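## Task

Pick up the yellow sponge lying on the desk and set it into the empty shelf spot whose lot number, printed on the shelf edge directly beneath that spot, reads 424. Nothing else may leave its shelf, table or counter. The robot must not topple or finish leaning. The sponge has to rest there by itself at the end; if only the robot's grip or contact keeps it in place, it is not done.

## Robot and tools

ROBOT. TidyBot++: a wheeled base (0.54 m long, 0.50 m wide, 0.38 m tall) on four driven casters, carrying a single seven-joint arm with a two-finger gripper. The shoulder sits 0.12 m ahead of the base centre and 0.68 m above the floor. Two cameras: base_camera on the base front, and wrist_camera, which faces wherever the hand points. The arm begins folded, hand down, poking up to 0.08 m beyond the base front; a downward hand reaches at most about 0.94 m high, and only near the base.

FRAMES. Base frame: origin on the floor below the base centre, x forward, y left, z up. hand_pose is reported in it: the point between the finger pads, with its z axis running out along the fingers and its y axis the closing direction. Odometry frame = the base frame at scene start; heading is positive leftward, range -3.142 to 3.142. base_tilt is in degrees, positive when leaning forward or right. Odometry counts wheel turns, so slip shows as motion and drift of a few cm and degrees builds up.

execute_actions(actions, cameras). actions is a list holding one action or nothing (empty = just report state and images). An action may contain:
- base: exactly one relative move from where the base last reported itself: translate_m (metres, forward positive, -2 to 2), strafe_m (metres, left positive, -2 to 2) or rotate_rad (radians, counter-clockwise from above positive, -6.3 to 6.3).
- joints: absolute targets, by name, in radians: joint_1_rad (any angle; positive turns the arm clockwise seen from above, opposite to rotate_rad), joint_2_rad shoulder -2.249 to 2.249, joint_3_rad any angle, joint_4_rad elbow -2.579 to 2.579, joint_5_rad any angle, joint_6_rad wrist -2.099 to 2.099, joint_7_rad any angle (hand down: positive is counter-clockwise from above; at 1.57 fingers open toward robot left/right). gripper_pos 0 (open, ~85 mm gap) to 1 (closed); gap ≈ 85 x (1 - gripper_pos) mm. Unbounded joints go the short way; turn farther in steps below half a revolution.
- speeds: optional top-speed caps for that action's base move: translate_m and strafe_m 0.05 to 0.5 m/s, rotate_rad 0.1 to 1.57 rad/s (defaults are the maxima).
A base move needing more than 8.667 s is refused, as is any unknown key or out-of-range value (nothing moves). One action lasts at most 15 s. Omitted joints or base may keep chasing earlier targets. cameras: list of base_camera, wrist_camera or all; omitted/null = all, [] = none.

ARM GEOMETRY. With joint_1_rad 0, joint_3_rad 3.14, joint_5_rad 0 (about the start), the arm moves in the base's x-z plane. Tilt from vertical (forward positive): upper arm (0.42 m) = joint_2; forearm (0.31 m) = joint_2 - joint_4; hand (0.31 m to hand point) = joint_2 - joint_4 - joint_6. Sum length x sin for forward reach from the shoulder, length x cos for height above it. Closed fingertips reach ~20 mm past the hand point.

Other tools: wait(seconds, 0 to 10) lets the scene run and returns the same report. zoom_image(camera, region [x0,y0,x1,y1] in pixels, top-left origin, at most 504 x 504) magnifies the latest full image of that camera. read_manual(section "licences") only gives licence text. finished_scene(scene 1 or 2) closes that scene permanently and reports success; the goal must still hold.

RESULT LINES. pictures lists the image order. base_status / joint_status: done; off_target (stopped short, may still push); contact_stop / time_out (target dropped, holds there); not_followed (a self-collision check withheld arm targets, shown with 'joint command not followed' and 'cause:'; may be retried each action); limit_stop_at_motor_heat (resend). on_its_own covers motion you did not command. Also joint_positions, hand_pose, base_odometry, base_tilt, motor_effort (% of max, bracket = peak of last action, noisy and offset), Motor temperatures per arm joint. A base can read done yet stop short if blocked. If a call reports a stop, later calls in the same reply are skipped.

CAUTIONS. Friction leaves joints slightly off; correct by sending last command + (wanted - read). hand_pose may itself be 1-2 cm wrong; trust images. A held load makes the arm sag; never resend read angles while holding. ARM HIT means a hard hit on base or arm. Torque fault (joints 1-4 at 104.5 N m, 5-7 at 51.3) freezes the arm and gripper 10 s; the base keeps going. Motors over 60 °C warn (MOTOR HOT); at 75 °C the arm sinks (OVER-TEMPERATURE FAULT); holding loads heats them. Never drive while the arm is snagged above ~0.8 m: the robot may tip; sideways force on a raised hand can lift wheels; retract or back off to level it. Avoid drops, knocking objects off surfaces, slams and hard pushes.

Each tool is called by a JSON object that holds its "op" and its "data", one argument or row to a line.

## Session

{"op": "execute_actions", "data": {
  "actions": [
    {"joints":{"joint_1_rad":0,"joint_2_rad":-0.6,"joint_3_rad":3.14,"joint_4_rad":-1.6,"joint_5_rad":0,"joint_6_rad":-0.8}}
  ]
}}

Scene clock: 2.20 s.
Motor temperatures (°C, as the motors report them): [29 35 29 33 40 38 41]
base_odometry: x=+0.000 y=+0.000 heading=+0.000 (m, m, rad; odometry frame)
base_tilt: forward=-0.5 right=+0.1 (deg)
base_status: not commanded
joint_positions: joint_1_rad=-0.008 joint_2_rad=-0.583 joint_3_rad=+3.158 joint_4_rad=-1.609 joint_5_rad=-0.035 joint_6_rad=-0.822 joint_7_rad=+1.531 gripper_pos=+0.000
joint_status: all done
motor_effort: joint_1_rad=+0(0) joint_2_rad=+1(6) joint_3_rad=-1(0) joint_4_rad=+20(20) joint_5_rad=+0(1) joint_6_rad=+8(8) joint_7_rad=+0(1) (%)
hand_pose: x=+0.4555 y=+0.0037 z=+1.1113 quat_wxyz=(-0.031, +0.797, -0.022, +0.602) (m; base frame)
pictures: base_camera, wrist_camera
Images, in order (width x height): base_camera 644x364, wrist_camera 644x476.

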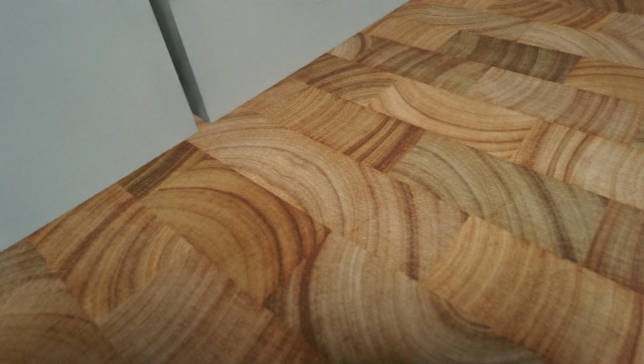

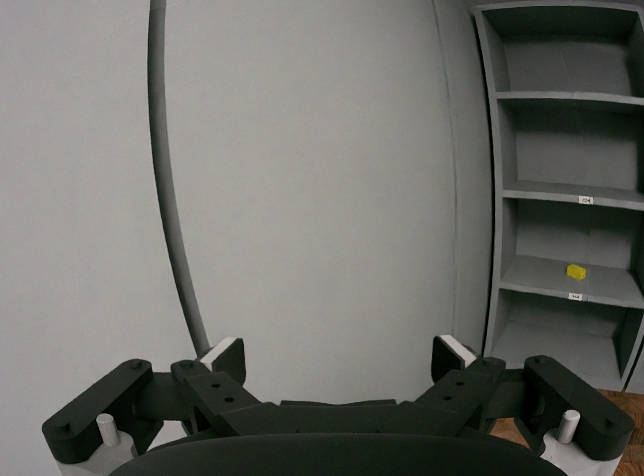

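{"op": "execute_actions", "data": {
  "actions": [
    {"base":{"rotate_rad":-1.5}}
  ]
}}

Scene clock: 4.47 s.
Motor temperatures (°C, as the motors report them): [29 35 29 33 40 38 41]
base_odometry: x=+0.000 y=+0.000 heading=-1.500 (m, m, rad; odometry frame)
base_tilt: forward=-0.5 right=+0.1 (deg)
base_status: done
joint_positions: joint_1_rad=-0.007 joint_2_rad=-0.583 joint_3_rad=+3.152 joint_4_rad=-1.609 joint_5_rad=-0.032 joint_6_rad=-0.822 joint_7_rad=+1.531 gripper_pos=+0.000
joint_status: not commanded
motor_effort: joint_1_rad=+0(1) joint_2_rad=+0(1) joint_3_rad=-1(0) joint_4_rad=+20(19) joint_5_rad=+0(0) joint_6_rad=+8(7) joint_7_rad=-1(1) (%)
hand_pose: x=+0.4554 y=+0.0057 z=+1.1113 quat_wxyz=(-0.030, +0.797, -0.020, +0.602) (m; base frame)
pictures: base_camera, wrist_camera
Images, in order (width x height): base_camera 644x364, wrist_camera 644x476.

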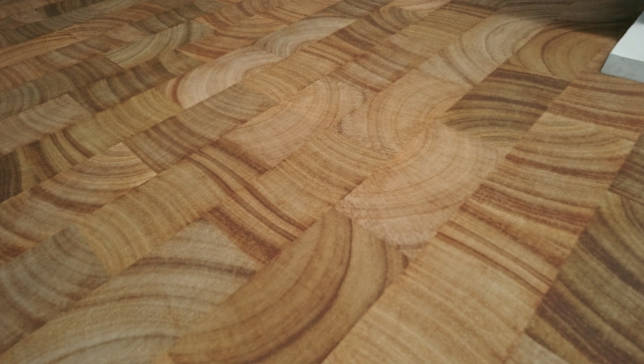

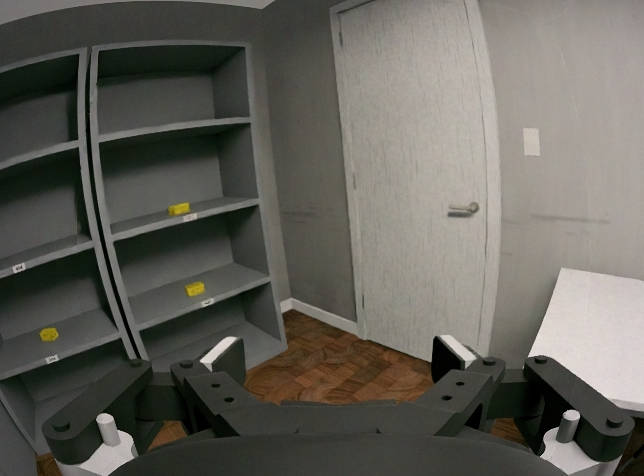

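{"op": "execute_actions", "data": {
  "actions": [
    {"base":{"rotate_rad":-0.67},"joints":{"joint_1_rad":0.5,"joint_6_rad":-1.1,"joint_7_rad":1.585}}
  ]
}}

Scene clock: 6.20 s.
Motor temperatures (°C, as the motors report them): [29 35 29 33 40 38 41]
base_odometry: x=+0.000 y=+0.000 heading=-2.169 (m, m, rad; odometry frame)
base_tilt: forward=-0.5 right=+0.1 (deg)
base_status: done
joint_positions: joint_1_rad=+0.490 joint_2_rad=-0.583 joint_3_rad=+3.148 joint_4_rad=-1.609 joint_5_rad=-0.031 joint_6_rad=-1.077 joint_7_rad=+1.550 gripper_pos=+0.000
joint_status: all done
motor_effort: joint_1_rad=-1(1) joint_2_rad=+2(2) joint_3_rad=-1(1) joint_4_rad=+19(18) joint_5_rad=+0(1) joint_6_rad=+6(8) joint_7_rad=-1(0) (%)
hand_pose: x=+0.3916 y=-0.1377 z=+1.0385 quat_wxyz=(+0.100, +0.839, -0.222, +0.486) (m; base frame)
pictures: base_camera, wrist_camera
Images, in order (width x height): base_camera 644x364, wrist_camera 644x476.

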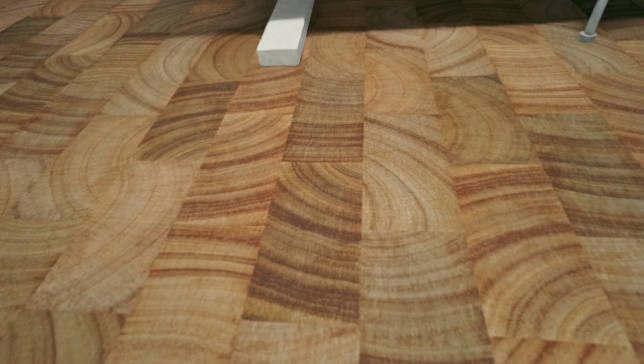

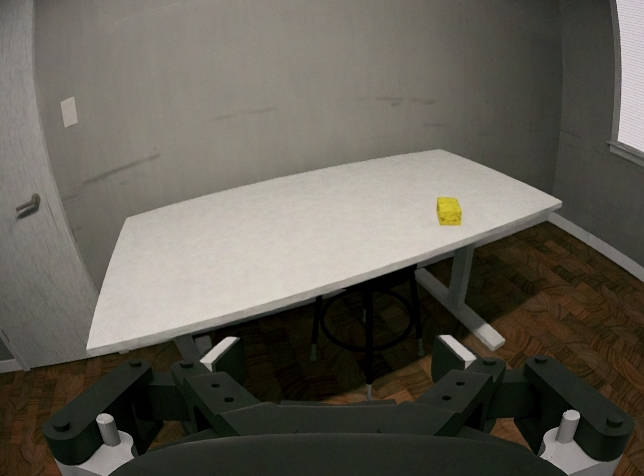

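{"op": "execute_actions", "data": {
  "actions": [
    {"base":{"strafe_m":-0.36},"joints":{"joint_1_rad":0.81,"joint_2_rad":0.07,"joint_4_rad":-1.415,"joint_5_rad":0.03,"joint_6_rad":-1.13}}
  ],
  "cameras": []
}}

{"op": "execute_actions", "data": {
  "actions": [
    {"base":{"translate_m":0.42}}
  ]
}}

Scene clock: 8.37 s.
Motor temperatures (°C, as the motors report them): [29 35 29 33 40 38 41]
base_odometry: x=-0.297 y=+0.203 heading=-2.170 (m, m, rad; odometry frame)
base_tilt: forward=-0.5 right=+0.1 (deg)
base_status: done
joint_positions: joint_1_rad=+0.803 joint_2_rad=+0.069 joint_3_rad=+3.147 joint_4_rad=-1.430 joint_5_rad=-0.002 joint_6_rad=-1.105 joint_7_rad=+1.550 gripper_pos=+0.000
joint_status: all done
motor_effort: joint_1_rad=+0(2) joint_2_rad=-22(25) joint_3_rad=-1(2) joint_4_rad=+18(20) joint_5_rad=+0(0) joint_6_rad=+5(8) joint_7_rad=-1(1) (%)
hand_pose: x=+0.4668 y=-0.3617 z=+0.8568 quat_wxyz=(+0.101, +0.882, -0.389, +0.246) (m; base frame)
pictures: none
No camera images: the call's "cameras" was empty. Leave "cameras" out to get every camera's image.

Scene clock: 10.57 s.
Motor temperatures (°C, as the motors report them): [29 35 29 33 40 38 41]
base_odometry: x=-0.534 y=-0.144 heading=-2.170 (m, m, rad; odometry frame)
base_tilt: forward=-0.4 right=+0.2 (deg)
base_status: done
joint_positions: joint_1_rad=+0.804 joint_2_rad=+0.069 joint_3_rad=+3.146 joint_4_rad=-1.428 joint_5_rad=-0.001 joint_6_rad=-1.109 joint_7_rad=+1.550 gripper_pos=+0.000
joint_status: not commanded
motor_effort: joint_1_rad=+0(2) joint_2_rad=-21(25) joint_3_rad=-1(0) joint_4_rad=+19(19) joint_5_rad=+0(0) joint_6_rad=+4(5) joint_7_rad=+0(1) (%)
hand_pose: x=+0.4666 y=-0.3615 z=+0.8571 quat_wxyz=(+0.101, +0.883, -0.389, +0.245) (m; base frame)
pictures: base_camera, wrist_camera
Images, in order (width x height): base_camera 644x364, wrist_camera 644x476.

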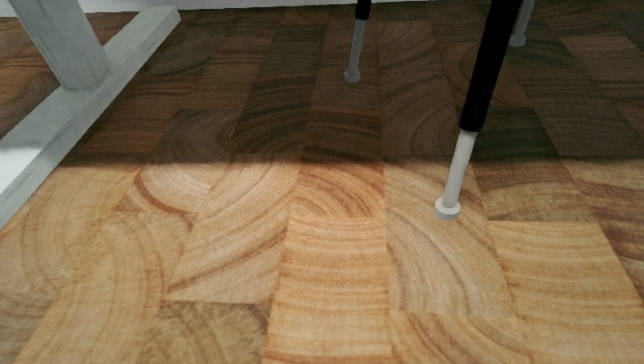

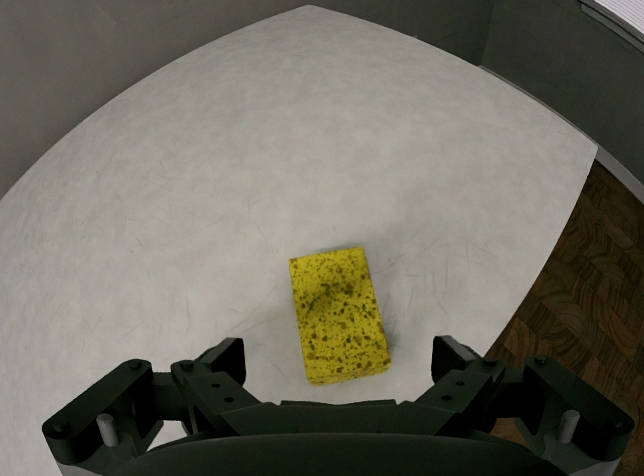

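{"op": "execute_actions", "data": {
  "actions": [
    {"joints":{"joint_1_rad":0.78,"joint_2_rad":0.178,"joint_4_rad":-1.548,"joint_6_rad":-0.875,"joint_7_rad":1.76}}
  ],
  "cameras": ["wrist_camera"]
}}

Scene clock: 11.73 s.
Motor temperatures (°C, as the motors report them): [29 35 29 33 40 38 41]
base_odometry: x=-0.534 y=-0.144 heading=-2.170 (m, m, rad; odometry frame)
base_tilt: forward=-0.5 right=+0.1 (deg)
base_status: not commanded
joint_positions: joint_1_rad=+0.792 joint_2_rad=+0.175 joint_3_rad=+3.146 joint_4_rad=-1.541 joint_5_rad=-0.001 joint_6_rad=-0.894 joint_7_rad=+1.729 gripper_pos=+0.000
joint_status: all done
motor_effort: joint_1_rad=+0(0) joint_2_rad=-26(28) joint_3_rad=-1(1) joint_4_rad=+18(20) joint_5_rad=+0(0) joint_6_rad=+3(4) joint_7_rad=-1(1) (%)
hand_pose: x=+0.4996 y=-0.3860 z=+0.7819 quat_wxyz=(+0.120, +0.916, -0.303, +0.233) (m; base frame)
pictures: wrist_camera
Images, in order (width x height): wrist_camera 644x476.

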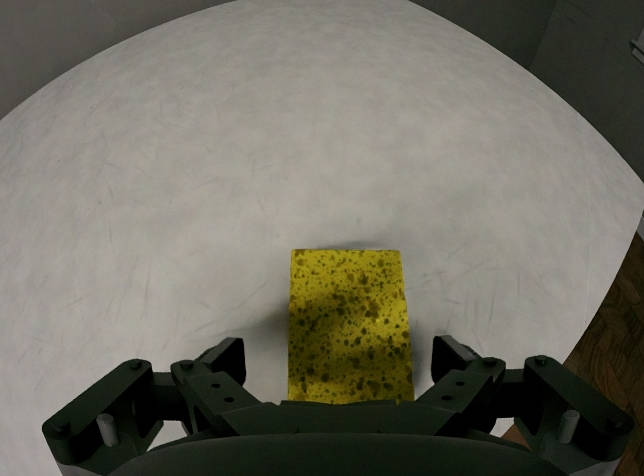

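{"op": "execute_actions", "data": {
  "actions": [
    {"joints":{"joint_1_rad":0.81,"joint_2_rad":0.233,"joint_4_rad":-1.597,"joint_6_rad":-0.76}}
  ],
  "cameras": ["wrist_camera"]
}}

{"op": "execute_actions", "data": {
  "actions": [
    {"joints":{"gripper_pos":0.55}}
  ],
  "cameras": ["wrist_camera"]
}}

Scene clock: 13.70 s.
Motor temperatures (°C, as the motors report them): [29 35 29 33 40 38 41]
base_odometry: x=-0.534 y=-0.144 heading=-2.170 (m, m, rad; odometry frame)
base_tilt: forward=-0.5 right=+0.1 (deg)
base_status: not commanded
joint_positions: joint_1_rad=+0.803 joint_2_rad=+0.222 joint_3_rad=+3.146 joint_4_rad=-1.586 joint_5_rad=-0.001 joint_6_rad=-0.778 joint_7_rad=+1.729 gripper_pos=+0.000
joint_status: all done
motor_effort: joint_1_rad=+0(1) joint_2_rad=-27(29) joint_3_rad=-1(2) joint_4_rad=+19(20) joint_5_rad=+0(0) joint_6_rad=+4(4) joint_7_rad=-1(0) (%)
hand_pose: x=+0.5094 y=-0.4050 z=+0.7542 quat_wxyz=(+0.127, +0.911, -0.307, +0.243) (m; base frame)
pictures: wrist_camera
Images, in order (width x height): wrist_camera 644x476.

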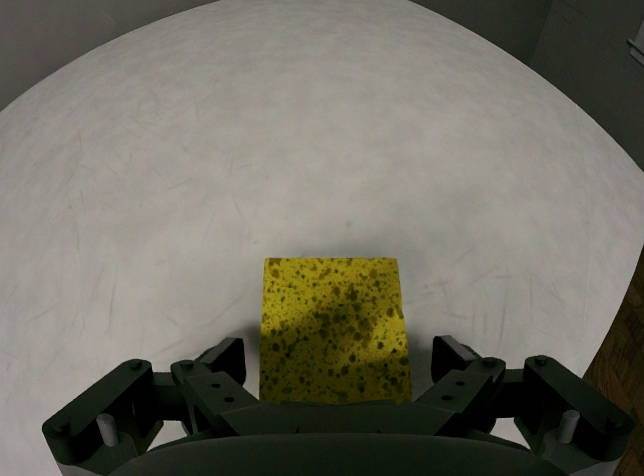

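Scene clock: 14.53 s.
Motor temperatures (°C, as the motors report them): [29 35 29 33 40 38 41]
base_odometry: x=-0.534 y=-0.144 heading=-2.170 (m, m, rad; odometry frame)
base_tilt: forward=-0.4 right=+0.1 (deg)
base_status: not commanded
joint_positions: joint_1_rad=+0.803 joint_2_rad=+0.220 joint_3_rad=+3.146 joint_4_rad=-1.586 joint_5_rad=-0.001 joint_6_rad=-0.776 joint_7_rad=+1.729 gripper_pos=+0.391
joint_status: gripper_pos off_target (ended at +0.391, target +0.550)
motor_effort: joint_1_rad=+0(1) joint_2_rad=-24(28) joint_3_rad=-1(1) joint_4_rad=+16(19) joint_5_rad=+0(0) joint_6_rad=+4(4) joint_7_rad=+0(1) (%)
hand_pose: x=+0.5098 y=-0.4053 z=+0.7558 quat_wxyz=(+0.128, +0.911, -0.306, +0.245) (m; base frame)
pictures: wrist_camera
Images, in order (width x height): wrist_camera 644x476.

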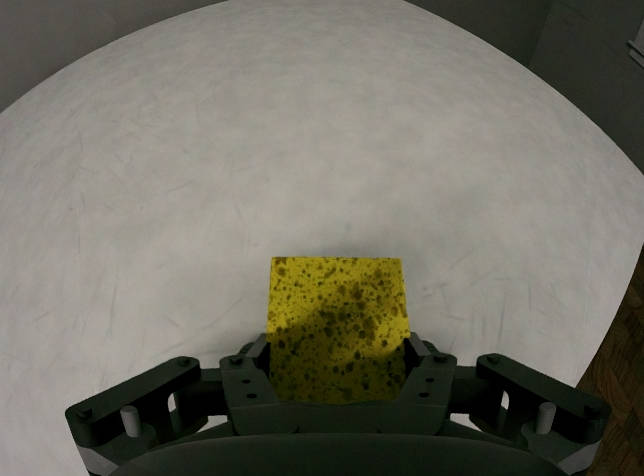

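{"op": "execute_actions", "data": {
  "actions": [
    {"base":{"translate_m":-0.4},"joints":{"gripper_pos":0.65,"joint_2_rad":-0.4,"joint_4_rad":-1.5,"joint_6_rad":-0.9}}
  ],
  "cameras": []
}}

{"op": "execute_actions", "data": {
  "actions": [
    {"base":{"rotate_rad":1.57},"joints":{"joint_1_rad":-0.01}}
  ],
  "cameras": []
}}

{"op": "execute_actions", "data": {
  "actions": [
    {"base":{"translate_m":1.15},"joints":{"joint_7_rad":1.56}}
  ]
}}

Scene clock: 16.93 s.
Motor temperatures (°C, as the motors report them): [29 35 29 33 40 38 41]
base_odometry: x=-0.309 y=+0.187 heading=-2.169 (m, m, rad; odometry frame)
base_tilt: forward=-0.5 right=+0.1 (deg)
base_status: done
joint_positions: joint_1_rad=+0.805 joint_2_rad=-0.405 joint_3_rad=+3.144 joint_4_rad=-1.510 joint_5_rad=+0.000 joint_6_rad=-0.877 joint_7_rad=+1.729 gripper_pos=+0.392
joint_status: gripper_pos off_target (ended at +0.392, target +0.650); the others done
motor_effort: joint_1_rad=+0(3) joint_2_rad=-6(31) joint_3_rad=-1(1) joint_4_rad=+20(20) joint_5_rad=+1(2) joint_6_rad=+8(8) joint_7_rad=+0(0) (%)
hand_pose: x=+0.3967 y=-0.2887 z=+1.0851 quat_wxyz=(+0.254, +0.793, -0.267, +0.485) (m; base frame)
pictures: none
No camera images: the call's "cameras" was empty. Leave "cameras" out to get every camera's image.

Scene clock: 19.23 s.
Motor temperatures (°C, as the motors report them): [29 35 29 33 40 38 41]
base_odometry: x=-0.309 y=+0.187 heading=-0.600 (m, m, rad; odometry frame)
base_tilt: forward=-0.4 right=+0.1 (deg)
base_status: done
joint_positions: joint_1_rad=-0.003 joint_2_rad=-0.404 joint_3_rad=+3.138 joint_4_rad=-1.510 joint_5_rad=+0.001 joint_6_rad=-0.878 joint_7_rad=+1.729 gripper_pos=+0.392
joint_status: all done
motor_effort: joint_1_rad=+0(1) joint_2_rad=-6(9) joint_3_rad=+0(1) joint_4_rad=+19(20) joint_5_rad=+1(0) joint_6_rad=+8(7) joint_7_rad=+0(1) (%)
hand_pose: x=+0.5196 y=+0.0045 z=+1.0846 quat_wxyz=(+0.042, +0.834, +0.069, +0.545) (m; base frame)
pictures: none
No camera images: the call's "cameras" was empty. Leave "cameras" out to get every camera's image.

Scene clock: 22.90 s.
Motor temperatures (°C, as the motors report them): [29 35 29 33 40 38 41]
base_odometry: x=+0.641 y=-0.462 heading=-0.600 (m, m, rad; odometry frame)
base_tilt: forward=-0.4 right=+0.1 (deg)
base_status: done
joint_positions: joint_1_rad=-0.003 joint_2_rad=-0.402 joint_3_rad=+3.138 joint_4_rad=-1.509 joint_5_rad=+0.001 joint_6_rad=-0.882 joint_7_rad=+1.577 gripper_pos=+0.392
joint_status: all done
motor_effort: joint_1_rad=+0(1) joint_2_rad=-6(9) joint_3_rad=-1(0) joint_4_rad=+20(20) joint_5_rad=+1(1) joint_6_rad=+8(9) joint_7_rad=+0(0) (%)
hand_pose: x=+0.5199 y=+0.0045 z=+1.0832 quat_wxyz=(+0.001, +0.838, +0.006, +0.545) (m; base frame)
pictures: base_camera, wrist_camera
Images, in order (width x height): base_camera 644x364, wrist_camera 644x476.

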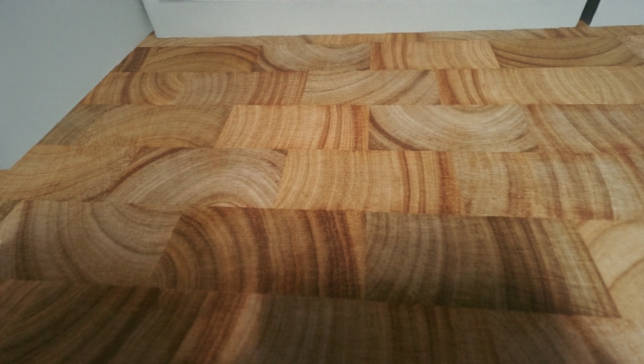

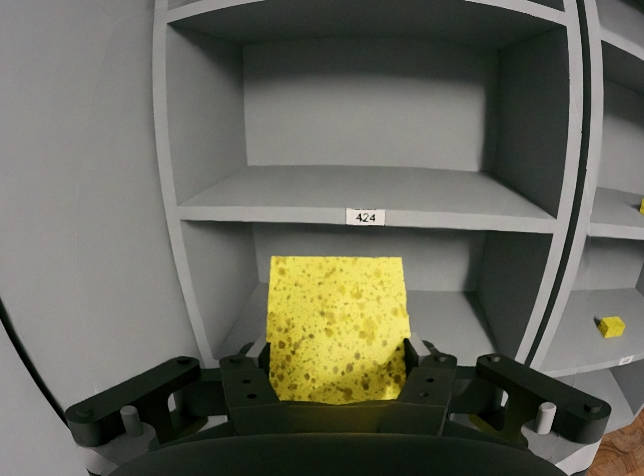

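{"op": "execute_actions", "data": {
  "actions": [
    {"base":{"strafe_m":-0.05},"joints":{"joint_2_rad":0.19,"joint_4_rad":-0.55,"joint_6_rad":-1.81}}
  ],
  "cameras": []
}}

{"op": "execute_actions", "data": {
  "actions": [
    {"base":{"translate_m":0.3}}
  ]
}}

Scene clock: 25.20 s.
Motor temperatures (°C, as the motors report them): [29 35 29 33 40 38 41]
base_odometry: x=+0.613 y=-0.503 heading=-0.599 (m, m, rad; odometry frame)
base_tilt: forward=-0.4 right=+0.1 (deg)
base_status: done
joint_positions: joint_1_rad=-0.004 joint_2_rad=+0.173 joint_3_rad=+3.140 joint_4_rad=-0.565 joint_5_rad=+0.001 joint_6_rad=-1.788 joint_7_rad=+1.577 gripper_pos=+0.392
joint_status: all done
motor_effort: joint_1_rad=+0(1) joint_2_rad=-21(21) joint_3_rad=-1(2) joint_4_rad=+14(21) joint_5_rad=+0(1) joint_6_rad=+4(8) joint_7_rad=-1(0) (%)
hand_pose: x=+0.5825 y=+0.0035 z=+1.0748 quat_wxyz=(+0.000, +0.953, +0.005, +0.303) (m; base frame)
pictures: none
No camera images: the call's "cameras" was empty. Leave "cameras" out to get every camera's image.

Scene clock: 27.10 s.
Motor temperatures (°C, as the motors report them): [29 35 29 33 40 38 41]
base_odometry: x=+0.860 y=-0.673 heading=-0.600 (m, m, rad; odometry frame)
base_tilt: forward=-0.4 right=+0.0 (deg)
base_status: done
joint_positions: joint_1_rad=-0.004 joint_2_rad=+0.190 joint_3_rad=+3.140 joint_4_rad=-0.562 joint_5_rad=+0.001 joint_6_rad=-1.789 joint_7_rad=+1.577 gripper_pos=+0.392
joint_status: not commanded
motor_effort: joint_1_rad=+0(0) joint_2_rad=-22(25) joint_3_rad=-1(1) joint_4_rad=+14(15) joint_5_rad=+1(0) joint_6_rad=+5(5) joint_7_rad=-1(1) (%)
hand_pose: x=+0.5892 y=+0.0035 z=+1.0673 quat_wxyz=(+0.000, +0.955, +0.005, +0.295) (m; base frame)
pictures: base_camera, wrist_camera
Images, in order (width x height): base_camera 644x364, wrist_camera 644x476.

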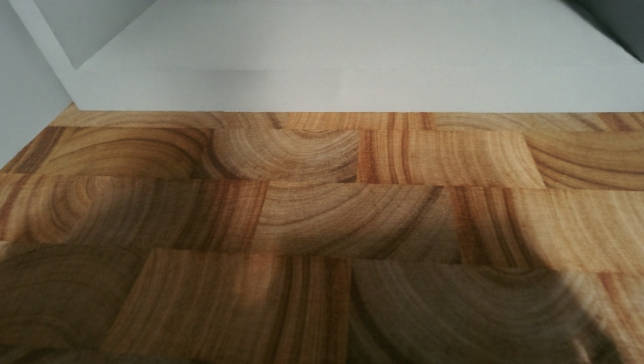

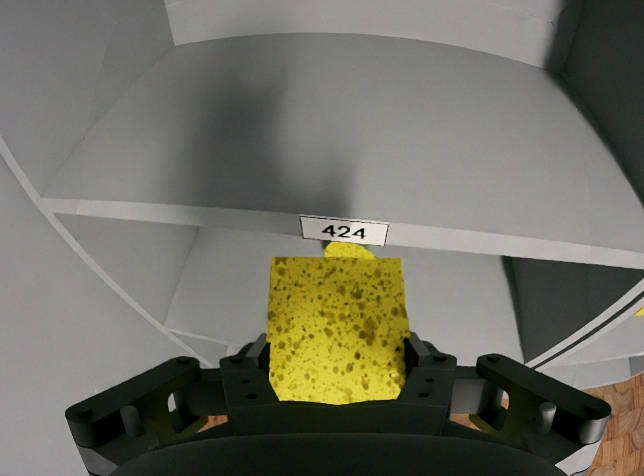

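{"op": "execute_actions", "data": {
  "actions": [
    {"base":{"translate_m":0.23}}
  ],
  "cameras": []
}}

{"op": "execute_actions", "data": {
  "actions": [
    {"joints":{"joint_4_rad":-0.75,"joint_6_rad":-1.64}}
  ],
  "cameras": ["wrist_camera"]
}}

Scene clock: 28.90 s.
Motor temperatures (°C, as the motors report them): [29 35 29 33 40 38 41]
base_odometry: x=+1.050 y=-0.803 heading=-0.600 (m, m, rad; odometry frame)
base_tilt: forward=-0.4 right=+0.1 (deg)
base_status: done
joint_positions: joint_1_rad=-0.004 joint_2_rad=+0.196 joint_3_rad=+3.140 joint_4_rad=-0.561 joint_5_rad=+0.001 joint_6_rad=-1.790 joint_7_rad=+1.577 gripper_pos=+0.392
joint_status: not commanded
motor_effort: joint_1_rad=+0(1) joint_2_rad=-23(26) joint_3_rad=-1(1) joint_4_rad=+15(15) joint_5_rad=+1(1) joint_6_rad=+5(5) joint_7_rad=+0(1) (%)
hand_pose: x=+0.5913 y=+0.0035 z=+1.0649 quat_wxyz=(+0.000, +0.956, +0.005, +0.293) (m; base frame)
pictures: none
No camera images: the call's "cameras" was empty. Leave "cameras" out to get every camera's image.

Scene clock: 30.23 s.
Motor temperatures (°C, as the motors report them): [29 35 29 33 40 38 41]
base_odometry: x=+1.050 y=-0.803 heading=-0.600 (m, m, rad; odometry frame)
base_tilt: forward=-0.5 right=+0.0 (deg)
base_status: not commanded
joint_positions: joint_1_rad=-0.004 joint_2_rad=+0.181 joint_3_rad=+3.140 joint_4_rad=-0.724 joint_5_rad=+0.001 joint_6_rad=-1.659 joint_7_rad=+1.577 gripper_pos=+0.392
joint_status: all done
motor_effort: joint_1_rad=+0(1) joint_2_rad=-19(24) joint_3_rad=-1(1) joint_4_rad=+13(17) joint_5_rad=+0(0) joint_6_rad=+3(4) joint_7_rad=-1(1) (%)
hand_pose: x=+0.6118 y=+0.0036 z=+1.0289 quat_wxyz=(+0.000, +0.959, +0.005, +0.285) (m; base frame)
pictures: wrist_camera
Images, in order (width x height): wrist_camera 644x476.

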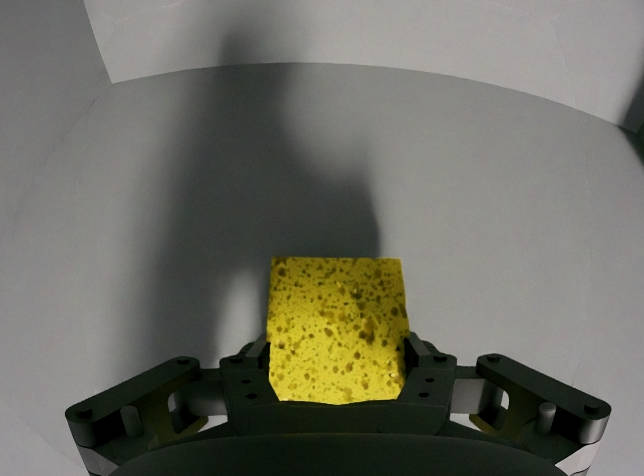

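{"op": "execute_actions", "data": {
  "actions": [
    {"joints":{"gripper_pos":0}}
  ],
  "cameras": []
}}

{"op": "execute_actions", "data": {
  "actions": [
    {"base":{"translate_m":-0.2},"joints":{"joint_2_rad":0.12}}
  ],
  "cameras": ["wrist_camera"]
}}

Scene clock: 31.23 s.
Motor temperatures (°C, as the motors report them): [29 35 29 33 40 38 41]
base_odometry: x=+1.050 y=-0.803 heading=-0.600 (m, m, rad; odometry frame)
base_tilt: forward=-0.4 right=+0.1 (deg)
base_status: not commanded
joint_positions: joint_1_rad=-0.004 joint_2_rad=+0.182 joint_3_rad=+3.140 joint_4_rad=-0.738 joint_5_rad=+0.001 joint_6_rad=-1.659 joint_7_rad=+1.577 gripper_pos=+0.000
joint_status: all done
motor_effort: joint_1_rad=+0(0) joint_2_rad=-22(24) joint_3_rad=-1(1) joint_4_rad=+15(17) joint_5_rad=+0(0) joint_6_rad=+4(4) joint_7_rad=-1(1) (%)
hand_pose: x=+0.6112 y=+0.0036 z=+1.0230 quat_wxyz=(+0.000, +0.961, +0.005, +0.278) (m; base frame)
pictures: none
No camera images: the call's "cameras" was empty. Leave "cameras" out to get every camera's image.

Scene clock: 32.90 s.
Motor temperatures (°C, as the motors report them): [29 35 29 33 40 38 41]
base_odometry: x=+0.885 y=-0.690 heading=-0.600 (m, m, rad; odometry frame)
base_tilt: forward=-0.4 right=+0.1 (deg)
base_status: done
joint_positions: joint_1_rad=-0.005 joint_2_rad=+0.128 joint_3_rad=+3.140 joint_4_rad=-0.741 joint_5_rad=+0.003 joint_6_rad=-1.659 joint_7_rad=+1.577 gripper_pos=+0.000
joint_status: all done
motor_effort: joint_1_rad=+0(1) joint_2_rad=-19(29) joint_3_rad=-1(0) joint_4_rad=+14(17) joint_5_rad=+0(1) joint_6_rad=+5(5) joint_7_rad=-1(1) (%)
hand_pose: x=+0.5920 y=+0.0036 z=+1.0477 quat_wxyz=(+0.001, +0.953, +0.005, +0.302) (m; base frame)
pictures: wrist_camera
Images, in order (width x height): wrist_camera 644x476.

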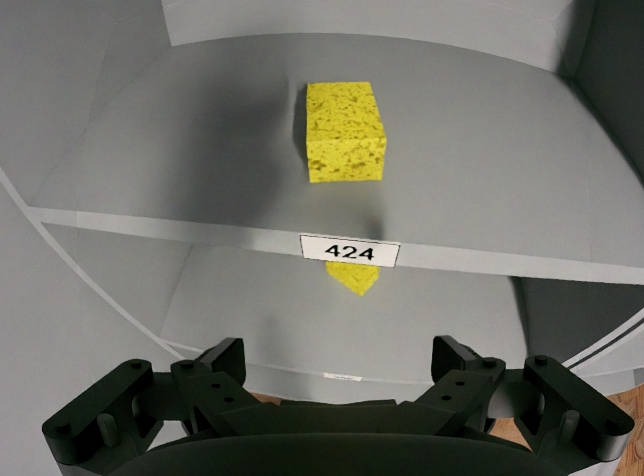

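{"op": "finished_scene", "data": {
  "scene": 2
}}

The scene is finished: the task was done.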